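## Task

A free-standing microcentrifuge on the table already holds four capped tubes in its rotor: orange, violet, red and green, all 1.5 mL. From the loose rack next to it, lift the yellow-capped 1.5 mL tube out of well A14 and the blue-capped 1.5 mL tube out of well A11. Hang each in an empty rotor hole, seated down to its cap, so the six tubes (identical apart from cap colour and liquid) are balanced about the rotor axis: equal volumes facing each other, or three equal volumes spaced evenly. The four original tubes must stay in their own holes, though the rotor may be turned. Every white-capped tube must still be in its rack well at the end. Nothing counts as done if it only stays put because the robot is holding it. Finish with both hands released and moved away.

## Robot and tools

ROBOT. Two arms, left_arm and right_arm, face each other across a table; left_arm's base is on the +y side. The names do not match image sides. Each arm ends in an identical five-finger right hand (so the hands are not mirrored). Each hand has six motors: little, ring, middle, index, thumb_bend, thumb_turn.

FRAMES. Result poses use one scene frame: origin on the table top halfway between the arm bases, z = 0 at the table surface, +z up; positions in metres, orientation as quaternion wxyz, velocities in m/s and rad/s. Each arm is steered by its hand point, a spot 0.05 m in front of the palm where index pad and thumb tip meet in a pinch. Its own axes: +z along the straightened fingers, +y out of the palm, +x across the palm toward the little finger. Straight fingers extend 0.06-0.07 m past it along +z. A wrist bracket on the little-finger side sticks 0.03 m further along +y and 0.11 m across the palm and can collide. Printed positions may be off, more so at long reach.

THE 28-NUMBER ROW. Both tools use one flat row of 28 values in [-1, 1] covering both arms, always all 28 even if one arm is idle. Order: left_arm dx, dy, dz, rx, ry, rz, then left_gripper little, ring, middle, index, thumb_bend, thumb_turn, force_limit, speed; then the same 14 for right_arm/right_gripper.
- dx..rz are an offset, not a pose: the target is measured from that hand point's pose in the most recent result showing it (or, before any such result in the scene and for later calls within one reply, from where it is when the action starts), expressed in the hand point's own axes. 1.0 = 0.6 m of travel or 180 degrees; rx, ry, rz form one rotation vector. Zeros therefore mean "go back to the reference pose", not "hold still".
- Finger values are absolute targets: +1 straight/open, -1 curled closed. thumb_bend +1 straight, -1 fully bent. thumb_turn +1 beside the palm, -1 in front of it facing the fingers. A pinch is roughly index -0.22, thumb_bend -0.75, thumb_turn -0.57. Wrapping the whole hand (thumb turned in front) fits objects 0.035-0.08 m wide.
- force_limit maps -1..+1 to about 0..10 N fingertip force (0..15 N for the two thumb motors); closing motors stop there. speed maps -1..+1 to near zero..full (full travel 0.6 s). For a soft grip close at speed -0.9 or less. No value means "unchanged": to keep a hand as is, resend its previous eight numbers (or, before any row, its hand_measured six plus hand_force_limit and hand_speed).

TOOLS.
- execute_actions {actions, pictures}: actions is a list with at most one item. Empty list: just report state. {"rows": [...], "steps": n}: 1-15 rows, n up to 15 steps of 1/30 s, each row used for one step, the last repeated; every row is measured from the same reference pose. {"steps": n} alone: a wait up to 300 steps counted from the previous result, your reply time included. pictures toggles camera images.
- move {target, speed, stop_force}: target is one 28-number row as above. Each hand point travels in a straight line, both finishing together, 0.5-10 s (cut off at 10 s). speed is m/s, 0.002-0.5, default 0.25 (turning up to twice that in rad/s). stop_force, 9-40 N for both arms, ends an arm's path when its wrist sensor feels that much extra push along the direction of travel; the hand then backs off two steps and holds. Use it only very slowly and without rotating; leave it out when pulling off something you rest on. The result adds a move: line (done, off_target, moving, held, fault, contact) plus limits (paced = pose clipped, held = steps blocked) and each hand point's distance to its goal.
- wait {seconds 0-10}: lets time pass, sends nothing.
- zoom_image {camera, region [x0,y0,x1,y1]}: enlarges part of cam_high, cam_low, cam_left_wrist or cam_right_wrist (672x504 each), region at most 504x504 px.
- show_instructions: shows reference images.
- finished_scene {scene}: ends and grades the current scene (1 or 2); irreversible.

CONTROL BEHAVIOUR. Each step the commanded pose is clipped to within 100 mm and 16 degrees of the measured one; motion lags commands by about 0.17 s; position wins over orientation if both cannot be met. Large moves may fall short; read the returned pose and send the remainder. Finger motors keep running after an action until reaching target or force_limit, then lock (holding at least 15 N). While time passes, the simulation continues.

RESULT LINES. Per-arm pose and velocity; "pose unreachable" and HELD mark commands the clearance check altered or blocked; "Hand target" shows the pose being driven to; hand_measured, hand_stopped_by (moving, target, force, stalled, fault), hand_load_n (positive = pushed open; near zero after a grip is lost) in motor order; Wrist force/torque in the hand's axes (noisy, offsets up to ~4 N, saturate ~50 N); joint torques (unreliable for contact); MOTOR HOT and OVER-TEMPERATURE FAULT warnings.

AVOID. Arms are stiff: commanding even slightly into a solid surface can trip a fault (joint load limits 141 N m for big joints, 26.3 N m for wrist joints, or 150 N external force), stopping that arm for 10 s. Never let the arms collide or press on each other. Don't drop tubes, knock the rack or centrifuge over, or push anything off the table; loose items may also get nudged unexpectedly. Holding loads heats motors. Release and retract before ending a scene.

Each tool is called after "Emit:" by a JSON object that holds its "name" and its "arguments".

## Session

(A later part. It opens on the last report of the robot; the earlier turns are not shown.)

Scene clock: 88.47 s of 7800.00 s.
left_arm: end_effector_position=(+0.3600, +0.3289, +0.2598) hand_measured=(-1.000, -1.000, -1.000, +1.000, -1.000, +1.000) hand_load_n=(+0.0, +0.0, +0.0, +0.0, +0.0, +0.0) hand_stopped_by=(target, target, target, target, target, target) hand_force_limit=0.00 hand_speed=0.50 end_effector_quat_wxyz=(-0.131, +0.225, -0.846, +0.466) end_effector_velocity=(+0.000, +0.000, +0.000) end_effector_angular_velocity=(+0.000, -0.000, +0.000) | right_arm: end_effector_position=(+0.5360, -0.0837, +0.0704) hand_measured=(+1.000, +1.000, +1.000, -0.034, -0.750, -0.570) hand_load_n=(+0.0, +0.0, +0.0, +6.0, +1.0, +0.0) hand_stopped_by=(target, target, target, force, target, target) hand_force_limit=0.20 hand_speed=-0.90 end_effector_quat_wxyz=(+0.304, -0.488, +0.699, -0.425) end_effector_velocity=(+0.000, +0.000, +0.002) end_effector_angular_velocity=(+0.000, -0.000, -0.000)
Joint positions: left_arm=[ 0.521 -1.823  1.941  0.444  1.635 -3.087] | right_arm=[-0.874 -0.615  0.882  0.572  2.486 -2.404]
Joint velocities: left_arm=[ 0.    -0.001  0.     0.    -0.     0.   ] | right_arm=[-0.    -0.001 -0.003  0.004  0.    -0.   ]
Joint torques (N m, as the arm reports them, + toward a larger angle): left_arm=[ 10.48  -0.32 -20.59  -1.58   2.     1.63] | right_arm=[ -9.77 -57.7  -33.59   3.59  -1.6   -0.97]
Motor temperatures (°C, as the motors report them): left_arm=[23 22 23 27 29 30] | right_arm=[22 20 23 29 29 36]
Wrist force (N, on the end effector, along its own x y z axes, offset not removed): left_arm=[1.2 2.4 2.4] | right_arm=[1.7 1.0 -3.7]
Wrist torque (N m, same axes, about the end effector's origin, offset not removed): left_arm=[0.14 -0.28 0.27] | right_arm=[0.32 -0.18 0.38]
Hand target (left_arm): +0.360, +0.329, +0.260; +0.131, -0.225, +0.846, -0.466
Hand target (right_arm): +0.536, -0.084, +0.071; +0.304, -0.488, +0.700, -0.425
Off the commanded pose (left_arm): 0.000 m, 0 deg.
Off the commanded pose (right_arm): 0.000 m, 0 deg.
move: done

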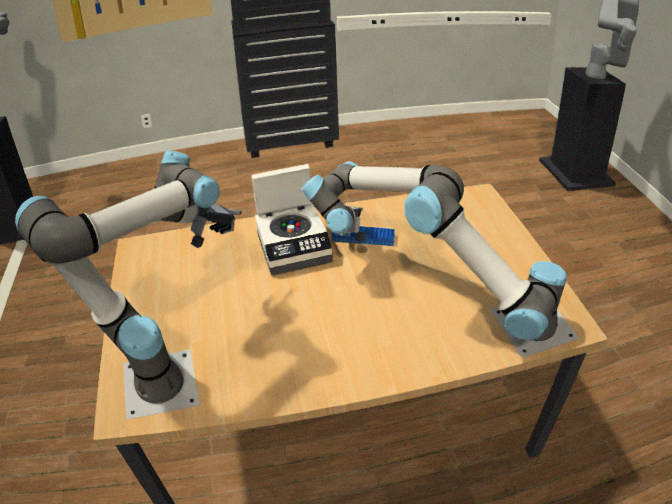

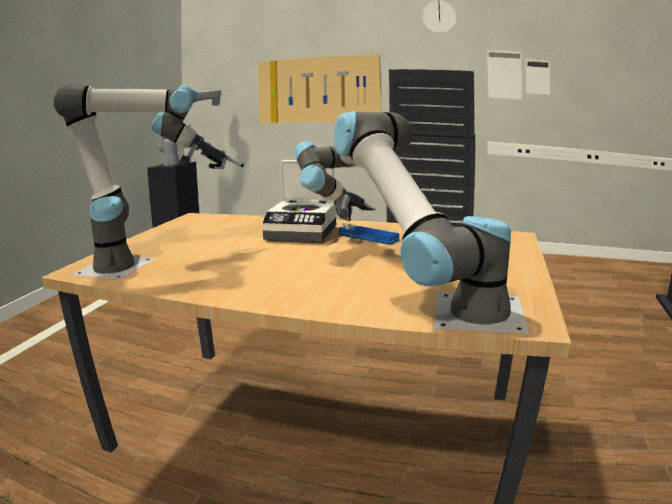

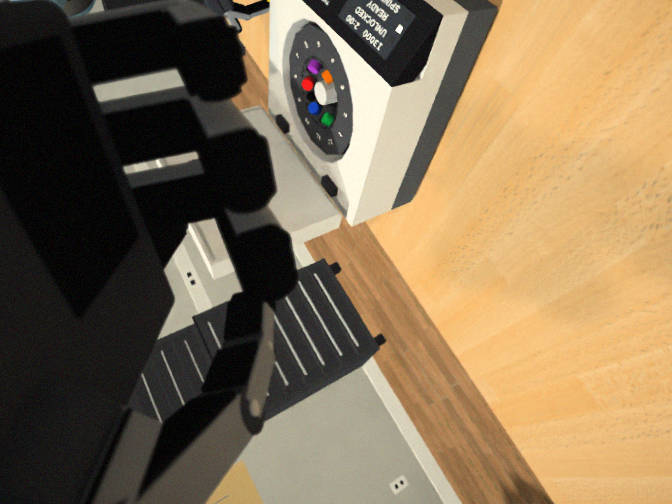

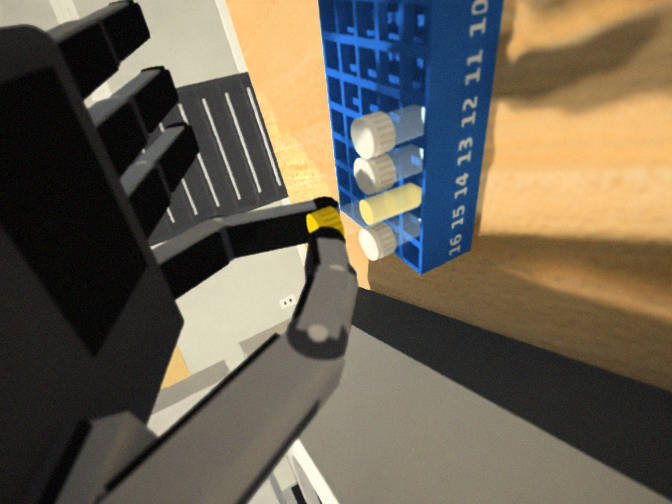

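Emit:
{"name": "move", "arguments": {"target": [0,0,0,0,0,0,-1,-1,-1,1,-1,1,0,0.5,-0.001,-0.067,-0.034,0,0,0,1,1,1,-0.15,-0.75,-0.57,0.2,-0.9], "speed": 0.08}}

Scene clock: 92.67 s of 7800.00 s.
left_arm: end_effector_position=(+0.3600, +0.3289, +0.2598) hand_measured=(-1.000, -1.000, -1.000, +1.000, -1.000, +1.000) hand_load_n=(+0.0, +0.0, +0.0, +0.0, +0.0, +0.0) hand_stopped_by=(target, target, target, target, target, target) hand_force_limit=0.00 hand_speed=0.50 end_effector_quat_wxyz=(-0.131, +0.225, -0.846, +0.466) end_effector_velocity=(+0.000, -0.000, -0.000) end_effector_angular_velocity=(-0.001, +0.000, +0.001) | right_arm: end_effector_position=(+0.5361, -0.0837, +0.1153) hand_measured=(+1.000, +1.000, +1.000, -0.034, -0.750, -0.570) hand_load_n=(+0.0, +0.0, +0.0, +6.0, +0.5, +0.0) hand_stopped_by=(target, target, target, force, target, target) hand_force_limit=0.20 hand_speed=-0.90 end_effector_quat_wxyz=(+0.304, -0.488, +0.699, -0.425) end_effector_velocity=(+0.001, -0.001, +0.002) end_effector_angular_velocity=(+0.001, -0.001, -0.003)
Joint positions: left_arm=[ 0.521 -1.823  1.941  0.444  1.635 -3.087] | right_arm=[-0.874 -0.646  0.823  0.662  2.486 -2.405]
Joint velocities: left_arm=[-0.    -0.     0.    -0.001 -0.    -0.001] | right_arm=[-0.001 -0.    -0.004  0.005  0.001  0.002]
Joint torques (N m, as the arm reports them, + toward a larger angle): left_arm=[  9.84  -1.05 -20.48  -1.46   2.16   1.76] | right_arm=[ -5.75 -56.14 -33.72   3.8    3.     2.24]
Motor temperatures (°C, as the motors report them): left_arm=[23 22 23 27 29 30] | right_arm=[22 20 23 29 29 36]
Wrist force (N, on the end effector, along its own x y z axes, offset not removed): left_arm=[1.0 4.5 2.3] | right_arm=[0.7 2.5 0.7]
Wrist torque (N m, same axes, about the end effector's origin, offset not removed): left_arm=[0.61 -0.18 0.20] | right_arm=[0.23 -0.23 0.20]
Hand target (left_arm): +0.360, +0.329, +0.260; +0.131, -0.225, +0.846, -0.466
Hand target (right_arm): +0.536, -0.084, +0.116; +0.304, -0.488, +0.699, -0.425
Off the commanded pose (left_arm): 0.000 m, 0 deg.
Off the commanded pose (right_arm): 0.000 m, 0 deg.
move: done

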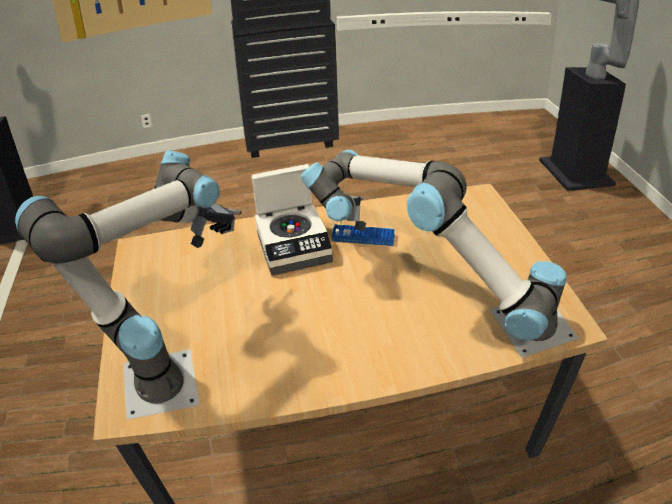

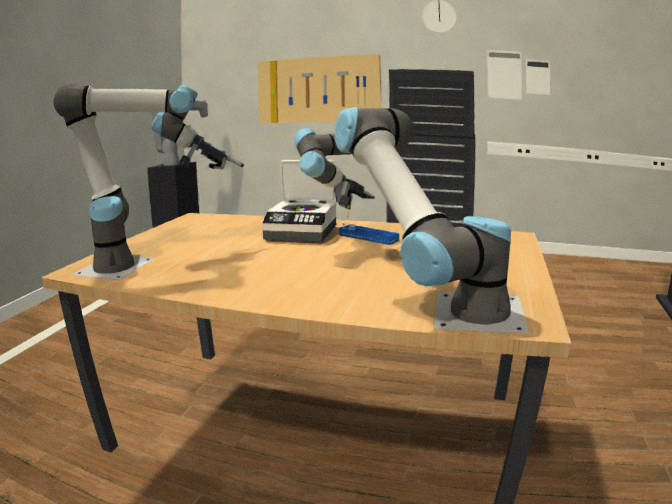

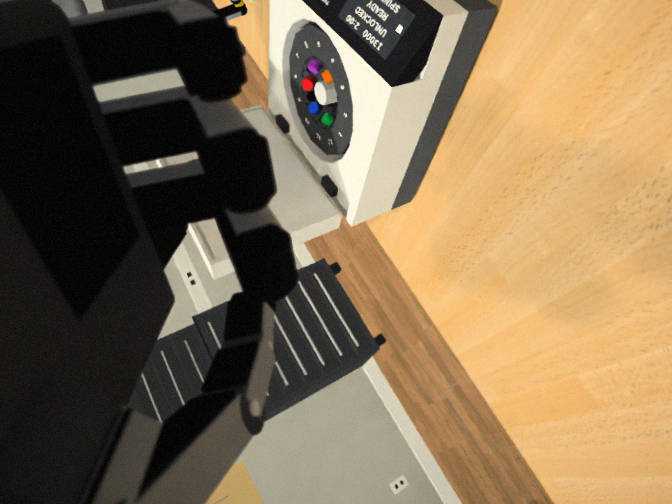

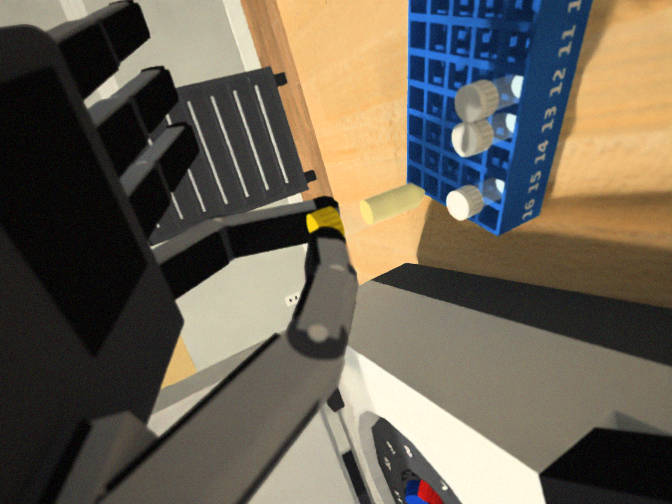

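Emit:
{"name": "move", "arguments": {"target": [0,0,0,0,0,0,-1,-1,-1,1,-1,1,0,0.5,-0.007,-0.032,-0.368,0.153,-0.232,-0.359,-1,-1,-1,-0.15,-0.75,-0.57,0.2,0], "speed": 0.25}}

Emit:
{"name": "move", "arguments": {"target": [-0.073,0.022,0.39,-0.111,0,0,-1,-1,-1,1,-1,1,0,0.5,0,0,0,0,0,0,-1,-1,-1,-0.15,-0.75,-0.57,0.2,0], "speed": 0.2}}

Emit:
{"name": "zoom_image", "arguments": {"camera": "cam_right_wrist", "region": [290,60,470,210]}}

Scene clock: 97.37 s of 7800.00 s.
left_arm: end_effector_position=(+0.3600, +0.3289, +0.2598) hand_measured=(-1.000, -1.000, -1.000, +1.000, -1.000, +1.000) hand_load_n=(+0.0, +0.0, +0.0, +0.0, +0.0, +0.0) hand_stopped_by=(target, target, target, target, target, target) hand_force_limit=0.00 hand_speed=0.50 end_effector_quat_wxyz=(-0.131, +0.225, -0.846, +0.466) end_effector_velocity=(-0.000, -0.001, +0.000) end_effector_angular_velocity=(-0.001, +0.000, -0.000) | right_arm: end_effector_position=(+0.3604, -0.0172, +0.2330) hand_measured=(-1.000, -1.000, -1.000, -0.034, -0.750, -0.570) hand_load_n=(+0.0, +0.0, +0.0, +6.0, +0.5, +0.0) hand_stopped_by=(target, target, target, force, target, target) hand_force_limit=0.20 hand_speed=0.00 end_effector_quat_wxyz=(+0.352, -0.805, +0.082, -0.470) end_effector_velocity=(-0.002, +0.001, +0.001) end_effector_angular_velocity=(-0.007, -0.001, +0.011)
Joint positions: left_arm=[ 0.521 -1.823  1.941  0.444  1.635 -3.087] | right_arm=[-0.715 -1.19   1.427  0.1    1.925 -3.847]
Joint velocities: left_arm=[-0.001  0.    -0.001  0.    -0.    -0.001] | right_arm=[ 0.001 -0.002 -0.     0.004 -0.007 -0.008]
Joint torques (N m, as the arm reports them, + toward a larger angle): left_arm=[ 10.06  -0.96 -19.47  -1.57   2.04   1.71] | right_arm=[  7.13 -39.92 -11.88   1.85  -2.69  -2.41]
Motor temperatures (°C, as the motors report them): left_arm=[23 22 23 27 29 30] | right_arm=[22 20 23 29 29 36]
Wrist force (N, on the end effector, along its own x y z axes, offset not removed): left_arm=[2.1 2.9 2.1] | right_arm=[2.0 5.2 -1.1]
Wrist torque (N m, same axes, about the end effector's origin, offset not removed): left_arm=[0.26 -0.41 0.25] | right_arm=[0.82 -0.10 0.46]
Hand target (left_arm): +0.360, +0.329, +0.260; +0.131, -0.225, +0.846, -0.466
Hand target (right_arm): +0.360, -0.017, +0.233; -0.352, +0.805, -0.081, +0.470
Off the commanded pose (left_arm): 0.000 m, 0 deg.
Off the commanded pose (right_arm): 0.000 m, 0 deg.
move: done

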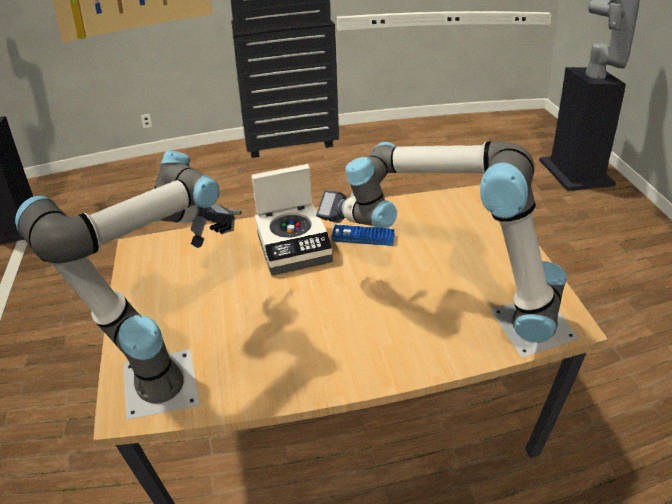

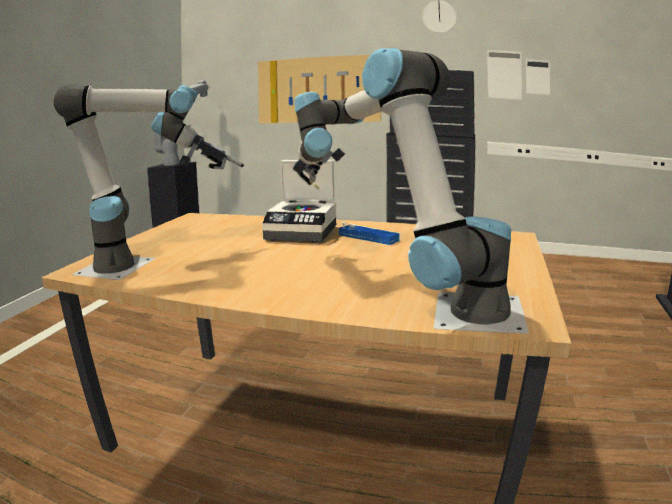

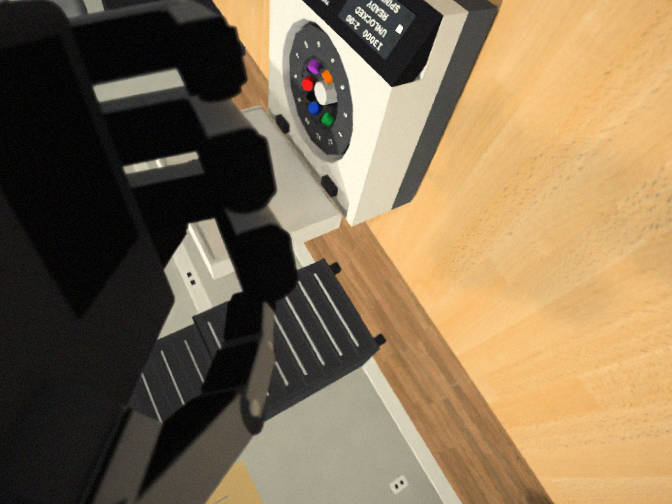

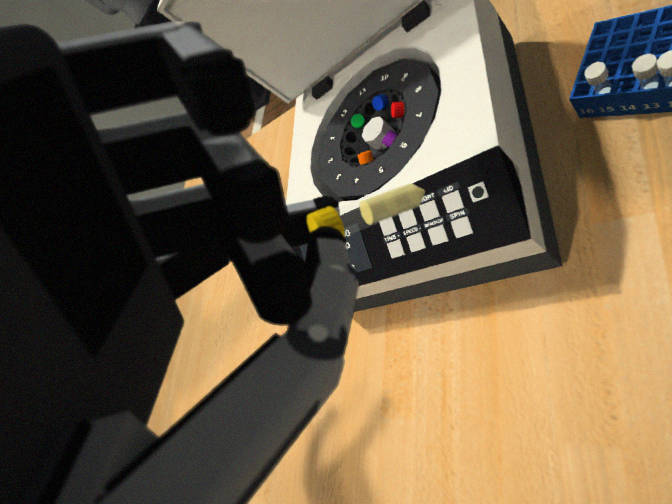

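Scene clock: 99.17 s of 7800.00 s.
left_arm: end_effector_position=(+0.4957, +0.1869, +0.1248) hand_measured=(-1.000, -1.000, -1.000, +1.000, -1.000, +1.000) hand_load_n=(+0.0, +0.0, +0.0, +0.0, +0.0, +0.0) hand_stopped_by=(target, target, target, target, target, target) hand_force_limit=0.00 hand_speed=0.50 end_effector_quat_wxyz=(-0.090, +0.245, -0.913, +0.312) end_effector_velocity=(+0.000, -0.002, -0.000) end_effector_angular_velocity=(+0.003, +0.003, -0.001) | right_arm: end_effector_position=(+0.3604, -0.0172, +0.2330) hand_measured=(-1.000, -1.000, -1.000, -0.034, -0.750, -0.570) hand_load_n=(+0.0, +0.0, +0.0, +6.0, +0.5, +0.0) hand_stopped_by=(target, target, target, force, target, target) hand_force_limit=0.20 hand_speed=0.00 end_effector_quat_wxyz=(+0.352, -0.805, +0.082, -0.470) end_effector_velocity=(-0.000, -0.001, -0.001) end_effector_angular_velocity=(-0.002, +0.002, +0.000)
Joint positions: left_arm=[ 0.567 -1.06   1.353  0.619  1.64  -3.033] | right_arm=[-0.715 -1.19   1.427  0.1    1.925 -3.847]
Joint velocities: left_arm=[-0.001  0.006 -0.009  0.007  0.001 -0.   ] | right_arm=[-0.    -0.     0.002 -0.    -0.     0.   ]
Joint torques (N m, as the arm reports them, + toward a larger angle): left_arm=[  9.93 -29.75 -26.03   1.94   2.02   1.59] | right_arm=[  6.24 -29.12 -11.3   -3.06   2.39   2.23]
Motor temperatures (°C, as the motors report them): left_arm=[23 22 23 27 29 30] | right_arm=[22 20 23 29 29 36]
Wrist force (N, on the end effector, along its own x y z axes, offset not removed): left_arm=[0.4 3.4 -0.5] | right_arm=[1.0 1.2 -2.3]
Wrist torque (N m, same axes, about the end effector's origin, offset not removed): left_arm=[0.57 -0.13 0.04] | right_arm=[0.30 0.03 0.27]
Hand target (left_arm): +0.496, +0.187, +0.125; +0.090, -0.245, +0.913, -0.312
Hand target (right_arm): +0.360, -0.017, +0.233; -0.352, +0.805, -0.082, +0.470
Off the commanded pose (left_arm): 0.000 m, 0 deg.
Off the commanded pose (right_arm): 0.000 m, 0 deg.
move: done

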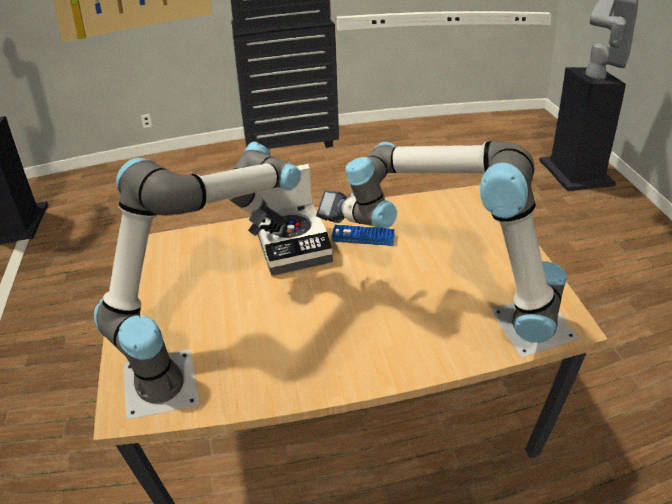

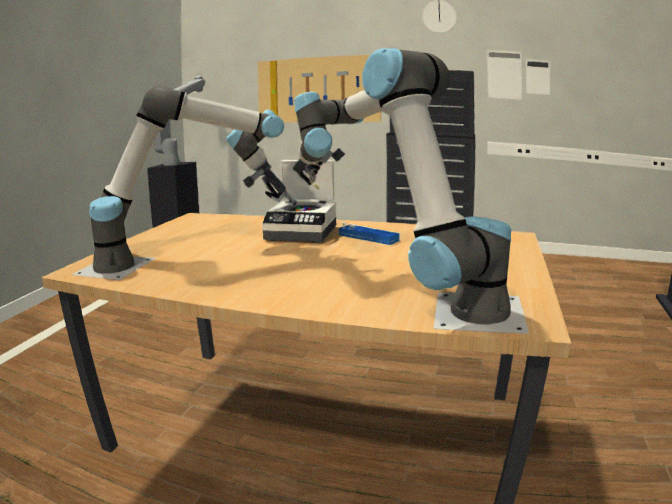

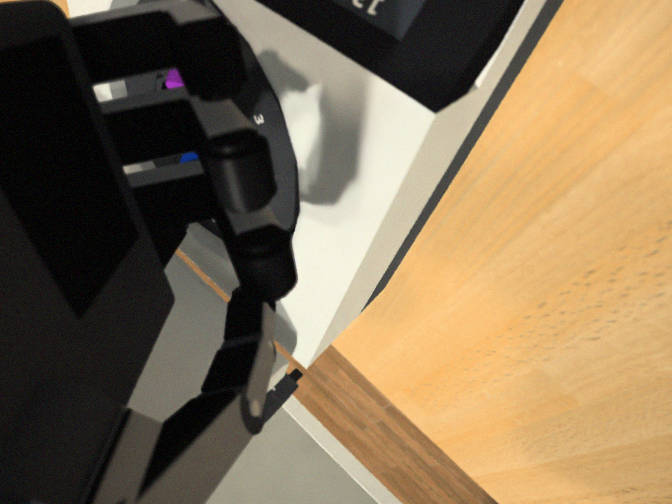

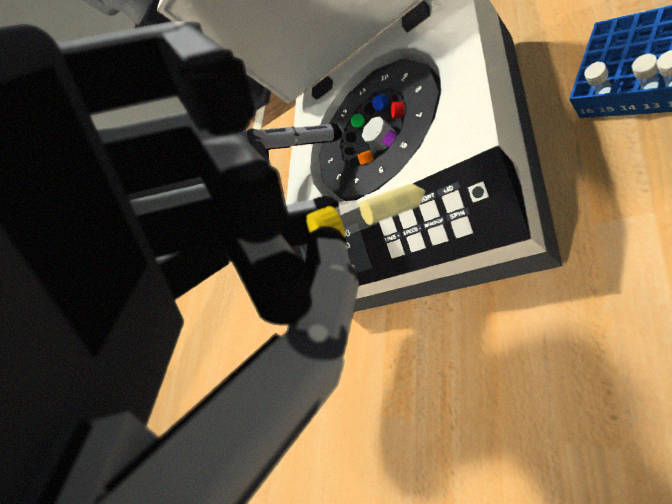

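Region (290, 60, 470, 210) of cam_right_wrist's 672x504 image, scaled by 2.800, with more detail than that image has.

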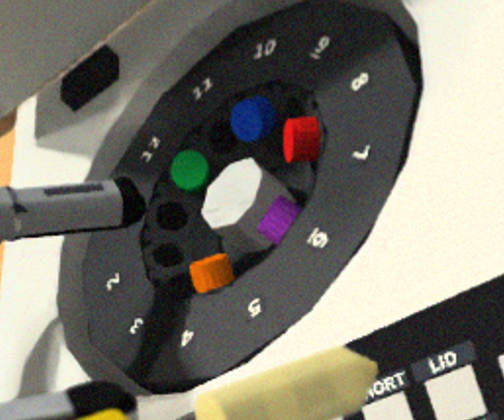

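Emit:
{"name": "move", "arguments": {"target": [0.002,0.0195,0.0297,0,0,0,-1,-1,-1,1,-1,1,0,0.5,0,0,0,0,0,0,-1,-1,-1,-0.15,-0.75,-0.57,0.2,0], "speed": 0.03, "stop_force": 9}}

Emit:
{"name": "move", "arguments": {"target": [-0.0207,-0.015,0.0118,0,0,0,-1,-1,-1,1,-1,1,0,0.5,0,0,0,0,0,0,-1,-1,-1,-0.15,-0.75,-0.57,0.2,0], "speed": 0.02, "stop_force": 9}}

Emit:
{"name": "zoom_image", "arguments": {"camera": "cam_right_wrist", "region": [290,60,470,210]}}

Scene clock: 101.77 s of 7800.00 s.
left_arm: end_effector_position=(+0.4958, +0.1849, +0.1037) hand_measured=(-1.000, -1.000, -1.000, +1.000, -1.000, +1.000) hand_load_n=(+0.0, +0.0, +0.0, +0.0, +0.0, +0.0) hand_stopped_by=(target, target, target, target, target, target) hand_force_limit=0.00 hand_speed=0.50 end_effector_quat_wxyz=(-0.090, +0.245, -0.913, +0.312) end_effector_velocity=(-0.000, -0.000, -0.002) end_effector_angular_velocity=(+0.001, +0.001, -0.001) | right_arm: end_effector_position=(+0.3604, -0.0172, +0.2330) hand_measured=(-1.000, -1.000, -1.000, -0.034, -0.750, -0.570) hand_load_n=(+0.0, +0.0, +0.0, +6.0, +0.5, +0.0) hand_stopped_by=(target, target, target, force, target, target) hand_force_limit=0.20 hand_speed=0.00 end_effector_quat_wxyz=(+0.352, -0.805, +0.082, -0.470) end_effector_velocity=(-0.000, +0.000, -0.000) end_effector_angular_velocity=(+0.001, +0.000, +0.001)
Joint positions: left_arm=[ 0.565 -1.041  1.38   0.572  1.639 -3.035] | right_arm=[-0.715 -1.19   1.427  0.1    1.925 -3.847]
Joint velocities: left_arm=[-0.001  0.002  0.003 -0.004  0.    -0.   ] | right_arm=[ 0.     0.     0.001 -0.001 -0.001  0.   ]
Joint torques (N m, as the arm reports them, + toward a larger angle): left_arm=[ -9.2  -29.75 -10.13  -0.56  -1.93  -1.8 ] | right_arm=[  3.91 -28.41 -11.85  -2.9    2.22   2.2 ]
Motor temperatures (°C, as the motors report them): left_arm=[23 22 23 27 29 30] | right_arm=[22 20 23 29 29 36]
Wrist force (N, on the end effector, along its own x y z axes, offset not removed): left_arm=[-1.1 3.9 2.9] | right_arm=[-0.2 3.4 -2.4]
Wrist torque (N m, same axes, about the end effector's origin, offset not removed): left_arm=[0.44 -0.02 0.06] | right_arm=[0.87 0.24 0.41]
Hand target (left_arm): +0.496, +0.185, +0.104; +0.090, -0.245, +0.913, -0.312
Hand target (right_arm): +0.360, -0.017, +0.233; -0.352, +0.805, -0.082, +0.470
Off the commanded pose (left_arm): 0.000 m, 0 deg.
Off the commanded pose (right_arm): 0.000 m, 0 deg.
move: done

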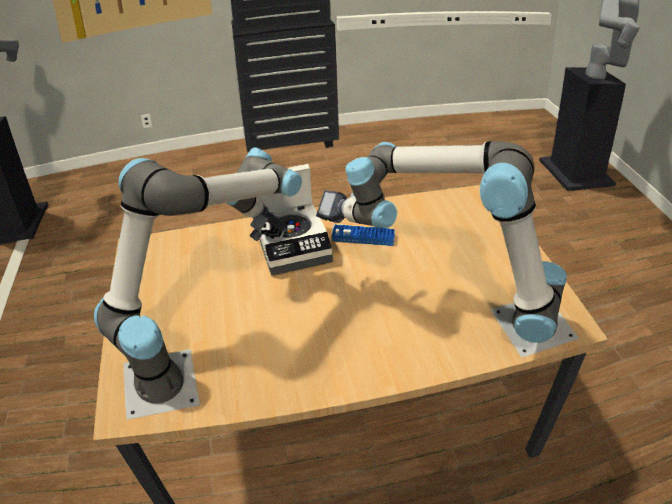

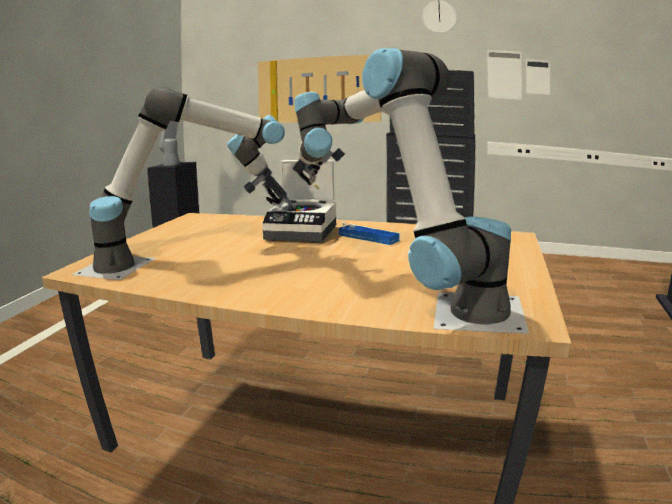

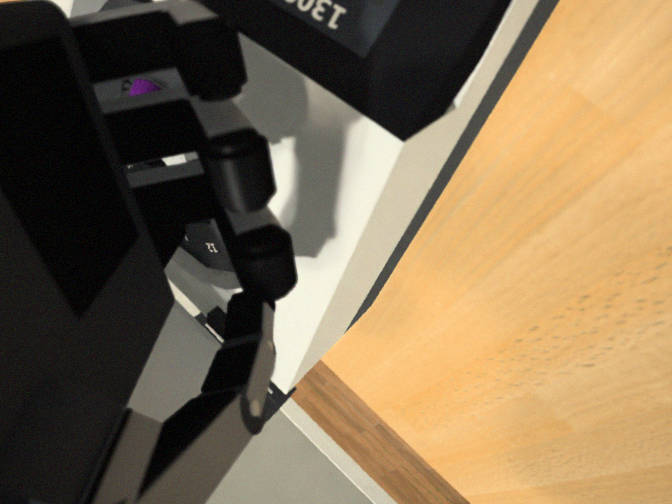

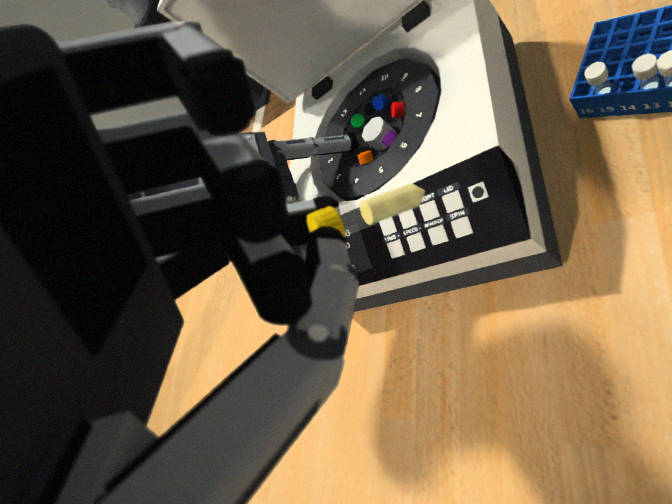

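Scene clock: 102.90 s of 7800.00 s.
left_arm: end_effector_position=(+0.5121, +0.1813, +0.1038) hand_measured=(-1.000, -1.000, -1.000, +1.000, -1.000, +1.000) hand_load_n=(+0.0, +0.0, +0.0, -0.5, +0.0, +0.0) hand_stopped_by=(target, target, target, target, target, target) hand_force_limit=0.00 hand_speed=0.50 end_effector_quat_wxyz=(-0.090, +0.245, -0.913, +0.312) end_effector_velocity=(+0.001, -0.001, -0.001) end_effector_angular_velocity=(+0.001, +0.001, -0.001) | right_arm: end_effector_position=(+0.3604, -0.0172, +0.2330) hand_measured=(-1.000, -1.000, -1.000, -0.034, -0.750, -0.570) hand_load_n=(+0.0, +0.0, +0.0, +6.0, +0.5, +0.0) hand_stopped_by=(target, target, target, force, target, target) hand_force_limit=0.20 hand_speed=0.00 end_effector_quat_wxyz=(+0.352, -0.805, +0.082, -0.470) end_effector_velocity=(+0.000, -0.001, -0.001) end_effector_angular_velocity=(-0.002, +0.001, -0.002)
Joint positions: left_arm=[ 0.585 -1.005  1.323  0.595  1.652 -3.018] | right_arm=[-0.715 -1.19   1.427  0.1    1.925 -3.847]
Joint velocities: left_arm=[ 0.002  0.005 -0.007  0.003  0.002  0.002] | right_arm=[-0.001 -0.     0.002  0.     0.001 -0.   ]
Joint torques (N m, as the arm reports them, + toward a larger angle): left_arm=[  9.33 -31.89 -27.54   2.07   2.26   1.61] | right_arm=[  5.17 -28.23 -10.96  -3.04   2.27   2.01]
Motor temperatures (°C, as the motors report them): left_arm=[23 22 23 27 29 30] | right_arm=[22 20 23 29 29 36]
Wrist force (N, on the end effector, along its own x y z axes, offset not removed): left_arm=[2.7 4.5 1.3] | right_arm=[2.0 1.4 -2.3]
Wrist torque (N m, same axes, about the end effector's origin, offset not removed): left_arm=[0.50 -0.32 0.36] | right_arm=[0.27 -0.17 0.27]
Hand target (left_arm): +0.512, +0.181, +0.104; +0.090, -0.245, +0.913, -0.312
Hand target (right_arm): +0.360, -0.017, +0.233; -0.352, +0.805, -0.082, +0.470
Off the commanded pose (left_arm): 0.000 m, 0 deg.
Off the commanded pose (right_arm): 0.000 m, 0 deg.
move: done

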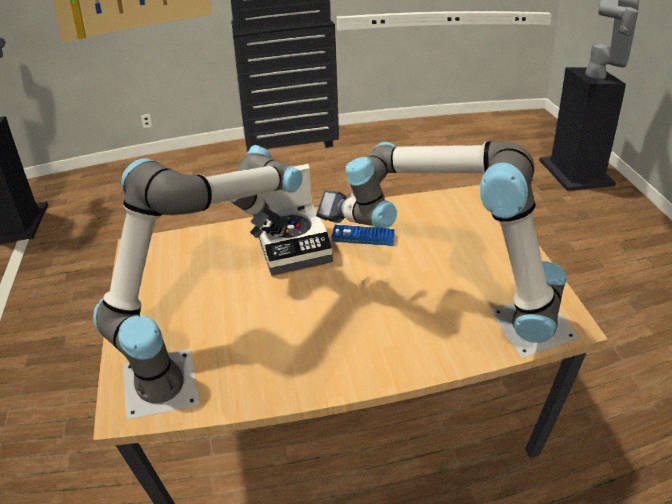

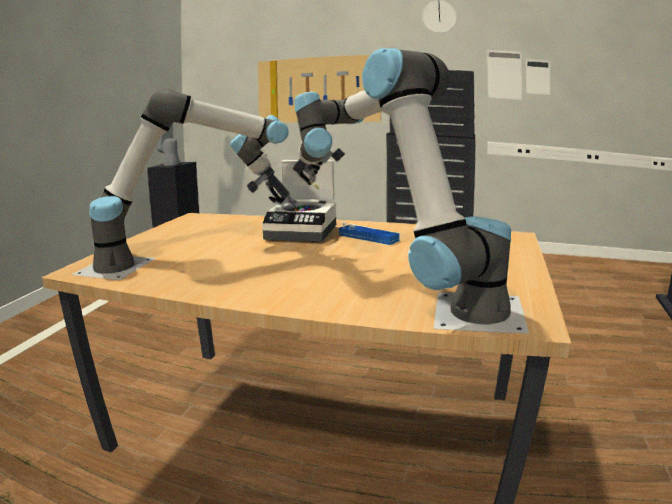

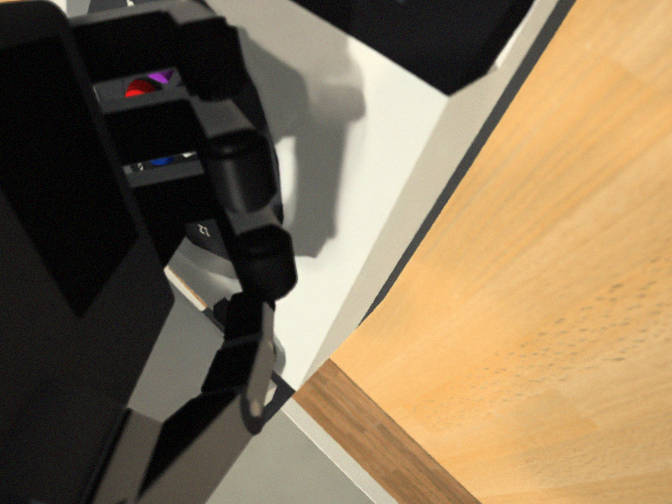

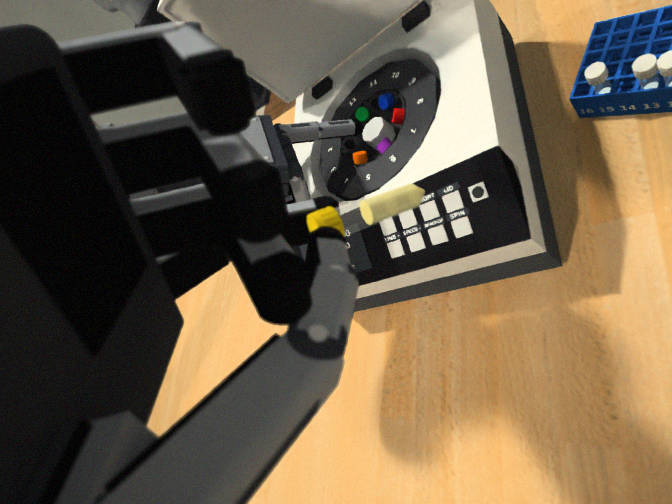

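Region (290, 60, 470, 210) of cam_right_wrist's 672x504 image, scaled by 2.800, with more detail than that image has.

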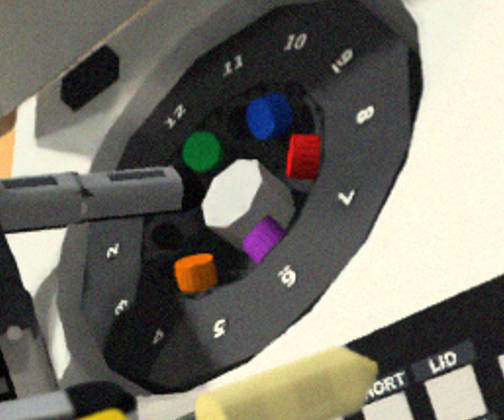

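Working.

Emit:
{"name": "move", "arguments": {"target": [-0.0065,-0.0208,0.0166,0,0,0,-1,-1,-1,1,-1,1,0,0.5,0,0,0,0,0,0,-1,-1,-1,-0.15,-0.75,-0.57,0.2,0], "speed": 0.02, "stop_force": 9}}

Emit:
{"name": "move", "arguments": {"target": [0.0107,-0.0197,0.015,0,0,0,-1,-1,-1,1,-1,1,0,0.5,0,0,0,0,0,0,-1,-1,-1,-0.15,-0.75,-0.57,0.2,0], "speed": 0.02, "stop_force": 9}}

Emit:
{"name": "zoom_image", "arguments": {"camera": "cam_right_wrist", "region": [290,60,470,210]}}

Scene clock: 105.00 s of 7800.00 s.
left_arm: end_effector_position=(+0.5234, +0.1697, +0.1037) hand_measured=(-1.000, -1.000, -1.000, +1.000, -1.000, +1.000) hand_load_n=(+0.0, +0.0, +0.0, -0.5, +0.0, +0.0) hand_stopped_by=(target, target, target, target, target, target) hand_force_limit=0.00 hand_speed=0.50 end_effector_quat_wxyz=(-0.090, +0.245, -0.913, +0.312) end_effector_velocity=(+0.002, -0.001, +0.001) end_effector_angular_velocity=(-0.000, -0.001, +0.001) | right_arm: end_effector_position=(+0.3604, -0.0172, +0.2330) hand_measured=(-1.000, -1.000, -1.000, -0.034, -0.750, -0.570) hand_load_n=(+0.0, +0.0, +0.0, +6.0, +0.5, +0.0) hand_stopped_by=(target, target, target, force, target, target) hand_force_limit=0.20 hand_speed=0.00 end_effector_quat_wxyz=(+0.352, -0.805, +0.082, -0.470) end_effector_velocity=(+0.000, -0.000, -0.000) end_effector_angular_velocity=(-0.001, +0.000, -0.001)
Joint positions: left_arm=[ 0.588 -0.967  1.261  0.619  1.653 -3.016] | right_arm=[-0.715 -1.19   1.427  0.1    1.925 -3.847]
Joint velocities: left_arm=[ 0.001  0.004 -0.008  0.004 -0.     0.   ] | right_arm=[-0.    -0.     0.001  0.     0.001 -0.   ]
Joint torques (N m, as the arm reports them, + toward a larger angle): left_arm=[  8.84 -31.76 -27.23   2.02   1.83   1.64] | right_arm=[  3.96 -27.66 -10.62  -2.86   2.28   2.26]
Motor temperatures (°C, as the motors report them): left_arm=[23 22 23 27 29 30] | right_arm=[22 20 23 29 29 36]
Wrist force (N, on the end effector, along its own x y z axes, offset not removed): left_arm=[0.6 5.1 -0.3] | right_arm=[1.2 3.2 -1.2]
Wrist torque (N m, same axes, about the end effector's origin, offset not removed): left_arm=[0.73 0.00 0.18] | right_arm=[0.51 -0.06 0.37]
Hand target (left_arm): +0.524, +0.170, +0.104; +0.090, -0.245, +0.913, -0.312
Hand target (right_arm): +0.360, -0.017, +0.233; -0.352, +0.805, -0.082, +0.470
Off the commanded pose (left_arm): 0.000 m, 0 deg.
Off the commanded pose (right_arm): 0.000 m, 0 deg.
move: done

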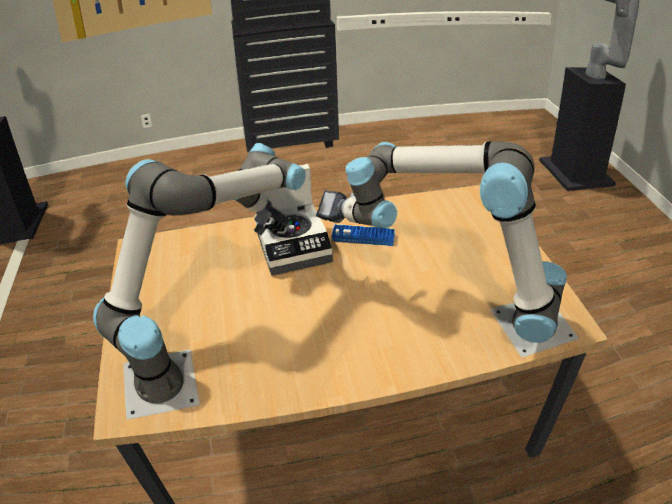

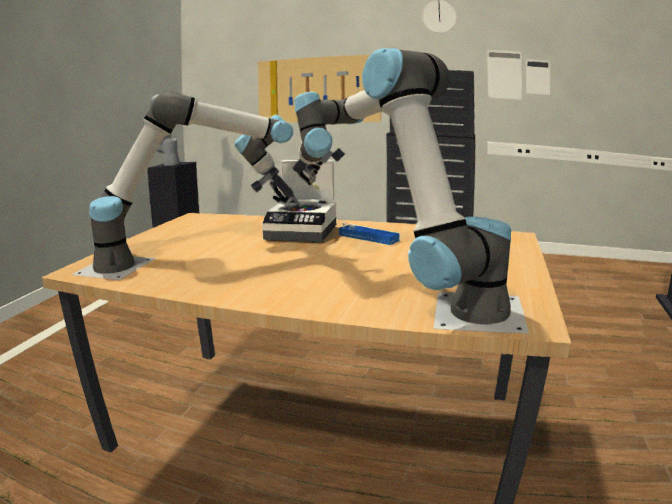

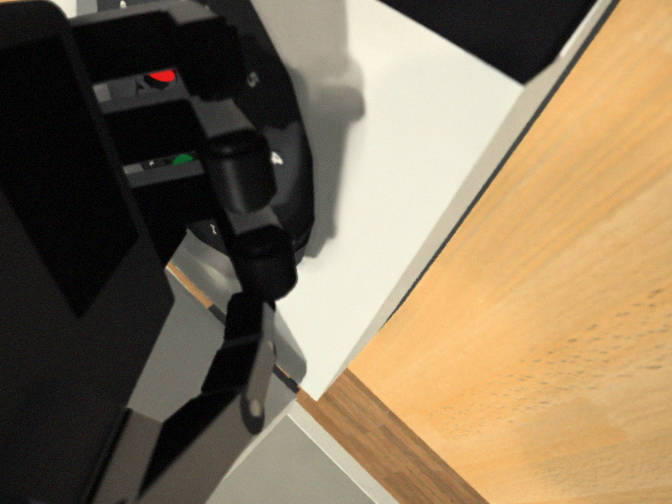

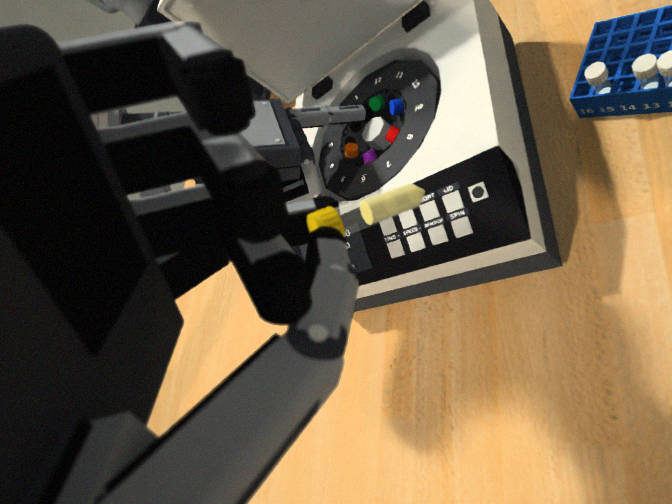

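Scene clock: 106.10 s of 7800.00 s.
left_arm: end_effector_position=(+0.5253, +0.1538, +0.1038) hand_measured=(-1.000, -1.000, -1.000, +1.000, -1.000, +1.000) hand_load_n=(+0.0, +0.0, +0.0, +0.0, +0.0, +0.0) hand_stopped_by=(target, target, target, target, target, target) hand_force_limit=0.00 hand_speed=0.50 end_effector_quat_wxyz=(-0.090, +0.245, -0.913, +0.312) end_effector_velocity=(-0.000, -0.002, -0.001) end_effector_angular_velocity=(+0.001, +0.001, -0.000) | right_arm: end_effector_position=(+0.3604, -0.0172, +0.2330) hand_measured=(-1.000, -1.000, -1.000, -0.034, -0.750, -0.570) hand_load_n=(+0.0, +0.0, +0.0, +6.0, +0.5, +0.0) hand_stopped_by=(target, target, target, force, target, target) hand_force_limit=0.20 hand_speed=0.00 end_effector_quat_wxyz=(+0.352, -0.805, +0.082, -0.470) end_effector_velocity=(+0.000, -0.000, -0.000) end_effector_angular_velocity=(-0.000, +0.000, -0.001)
Joint positions: left_arm=[ 0.573 -0.939  1.215  0.636  1.644 -3.028] | right_arm=[-0.715 -1.19   1.427  0.1    1.925 -3.847]
Joint velocities: left_arm=[-0.002  0.004 -0.005  0.003 -0.001 -0.002] | right_arm=[-0.001  0.    -0.     0.     0.001  0.   ]
Joint torques (N m, as the arm reports them, + toward a larger angle): left_arm=[ -9.37 -33.49 -27.71   2.17  -1.7   -1.54] | right_arm=[  4.75 -28.32 -10.01  -3.03   2.21   2.23]
Motor temperatures (°C, as the motors report them): left_arm=[23 22 23 27 29 30] | right_arm=[22 20 23 29 29 36]
Wrist force (N, on the end effector, along its own x y z axes, offset not removed): left_arm=[3.0 2.0 1.0] | right_arm=[3.5 2.5 -0.2]
Wrist torque (N m, same axes, about the end effector's origin, offset not removed): left_arm=[0.24 -0.43 0.06] | right_arm=[0.44 -0.50 0.64]
Hand target (left_arm): +0.525, +0.154, +0.104; +0.090, -0.245, +0.913, -0.312
Hand target (right_arm): +0.360, -0.017, +0.233; -0.352, +0.805, -0.082, +0.470
Off the commanded pose (left_arm): 0.000 m, 0 deg.
Off the commanded pose (right_arm): 0.000 m, 0 deg.
move: done

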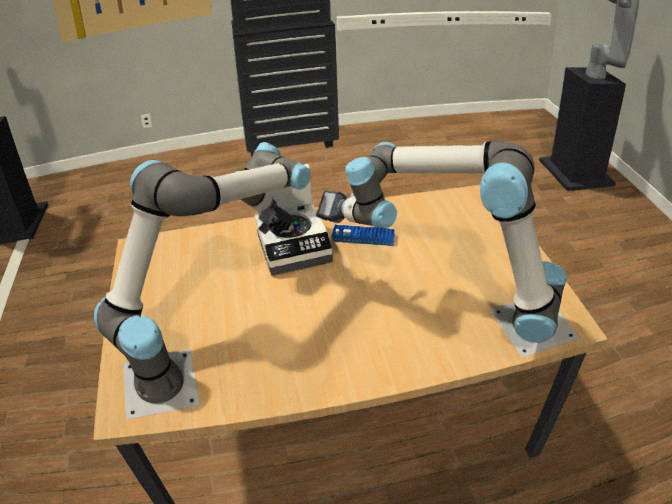

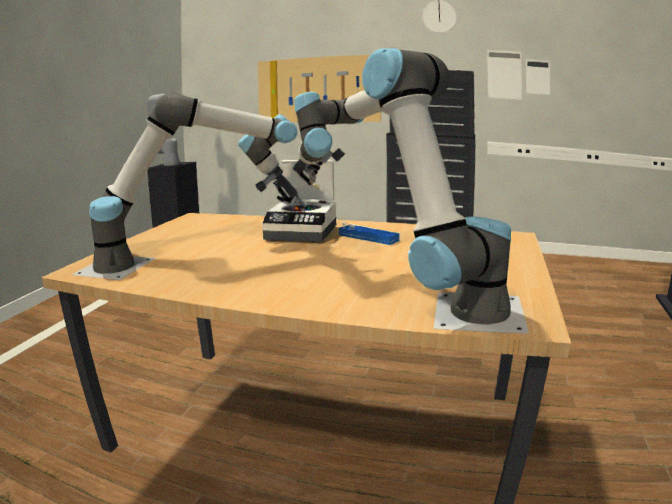

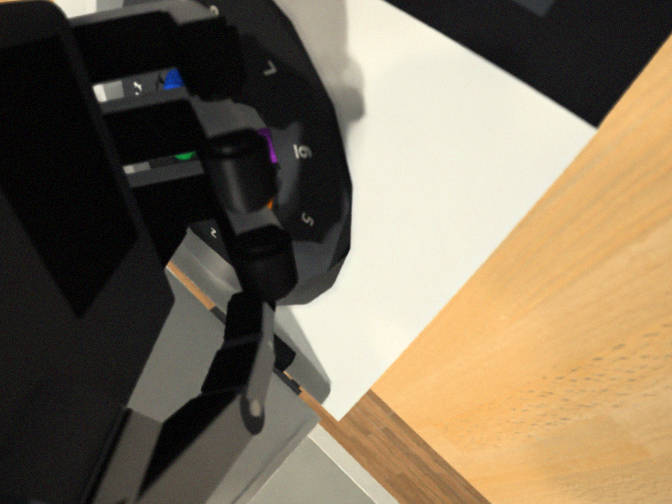

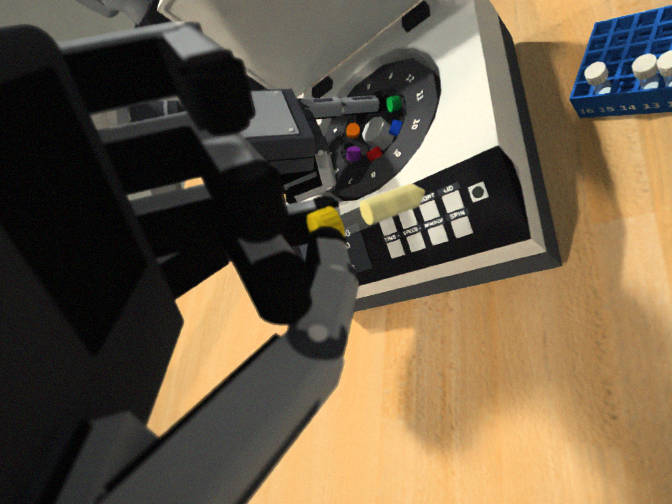

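Region (290, 60, 470, 210) of cam_right_wrist's 672x504 image, scaled by 2.800, with more detail than that image has.

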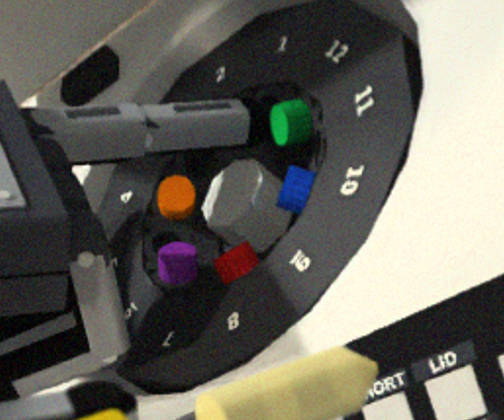

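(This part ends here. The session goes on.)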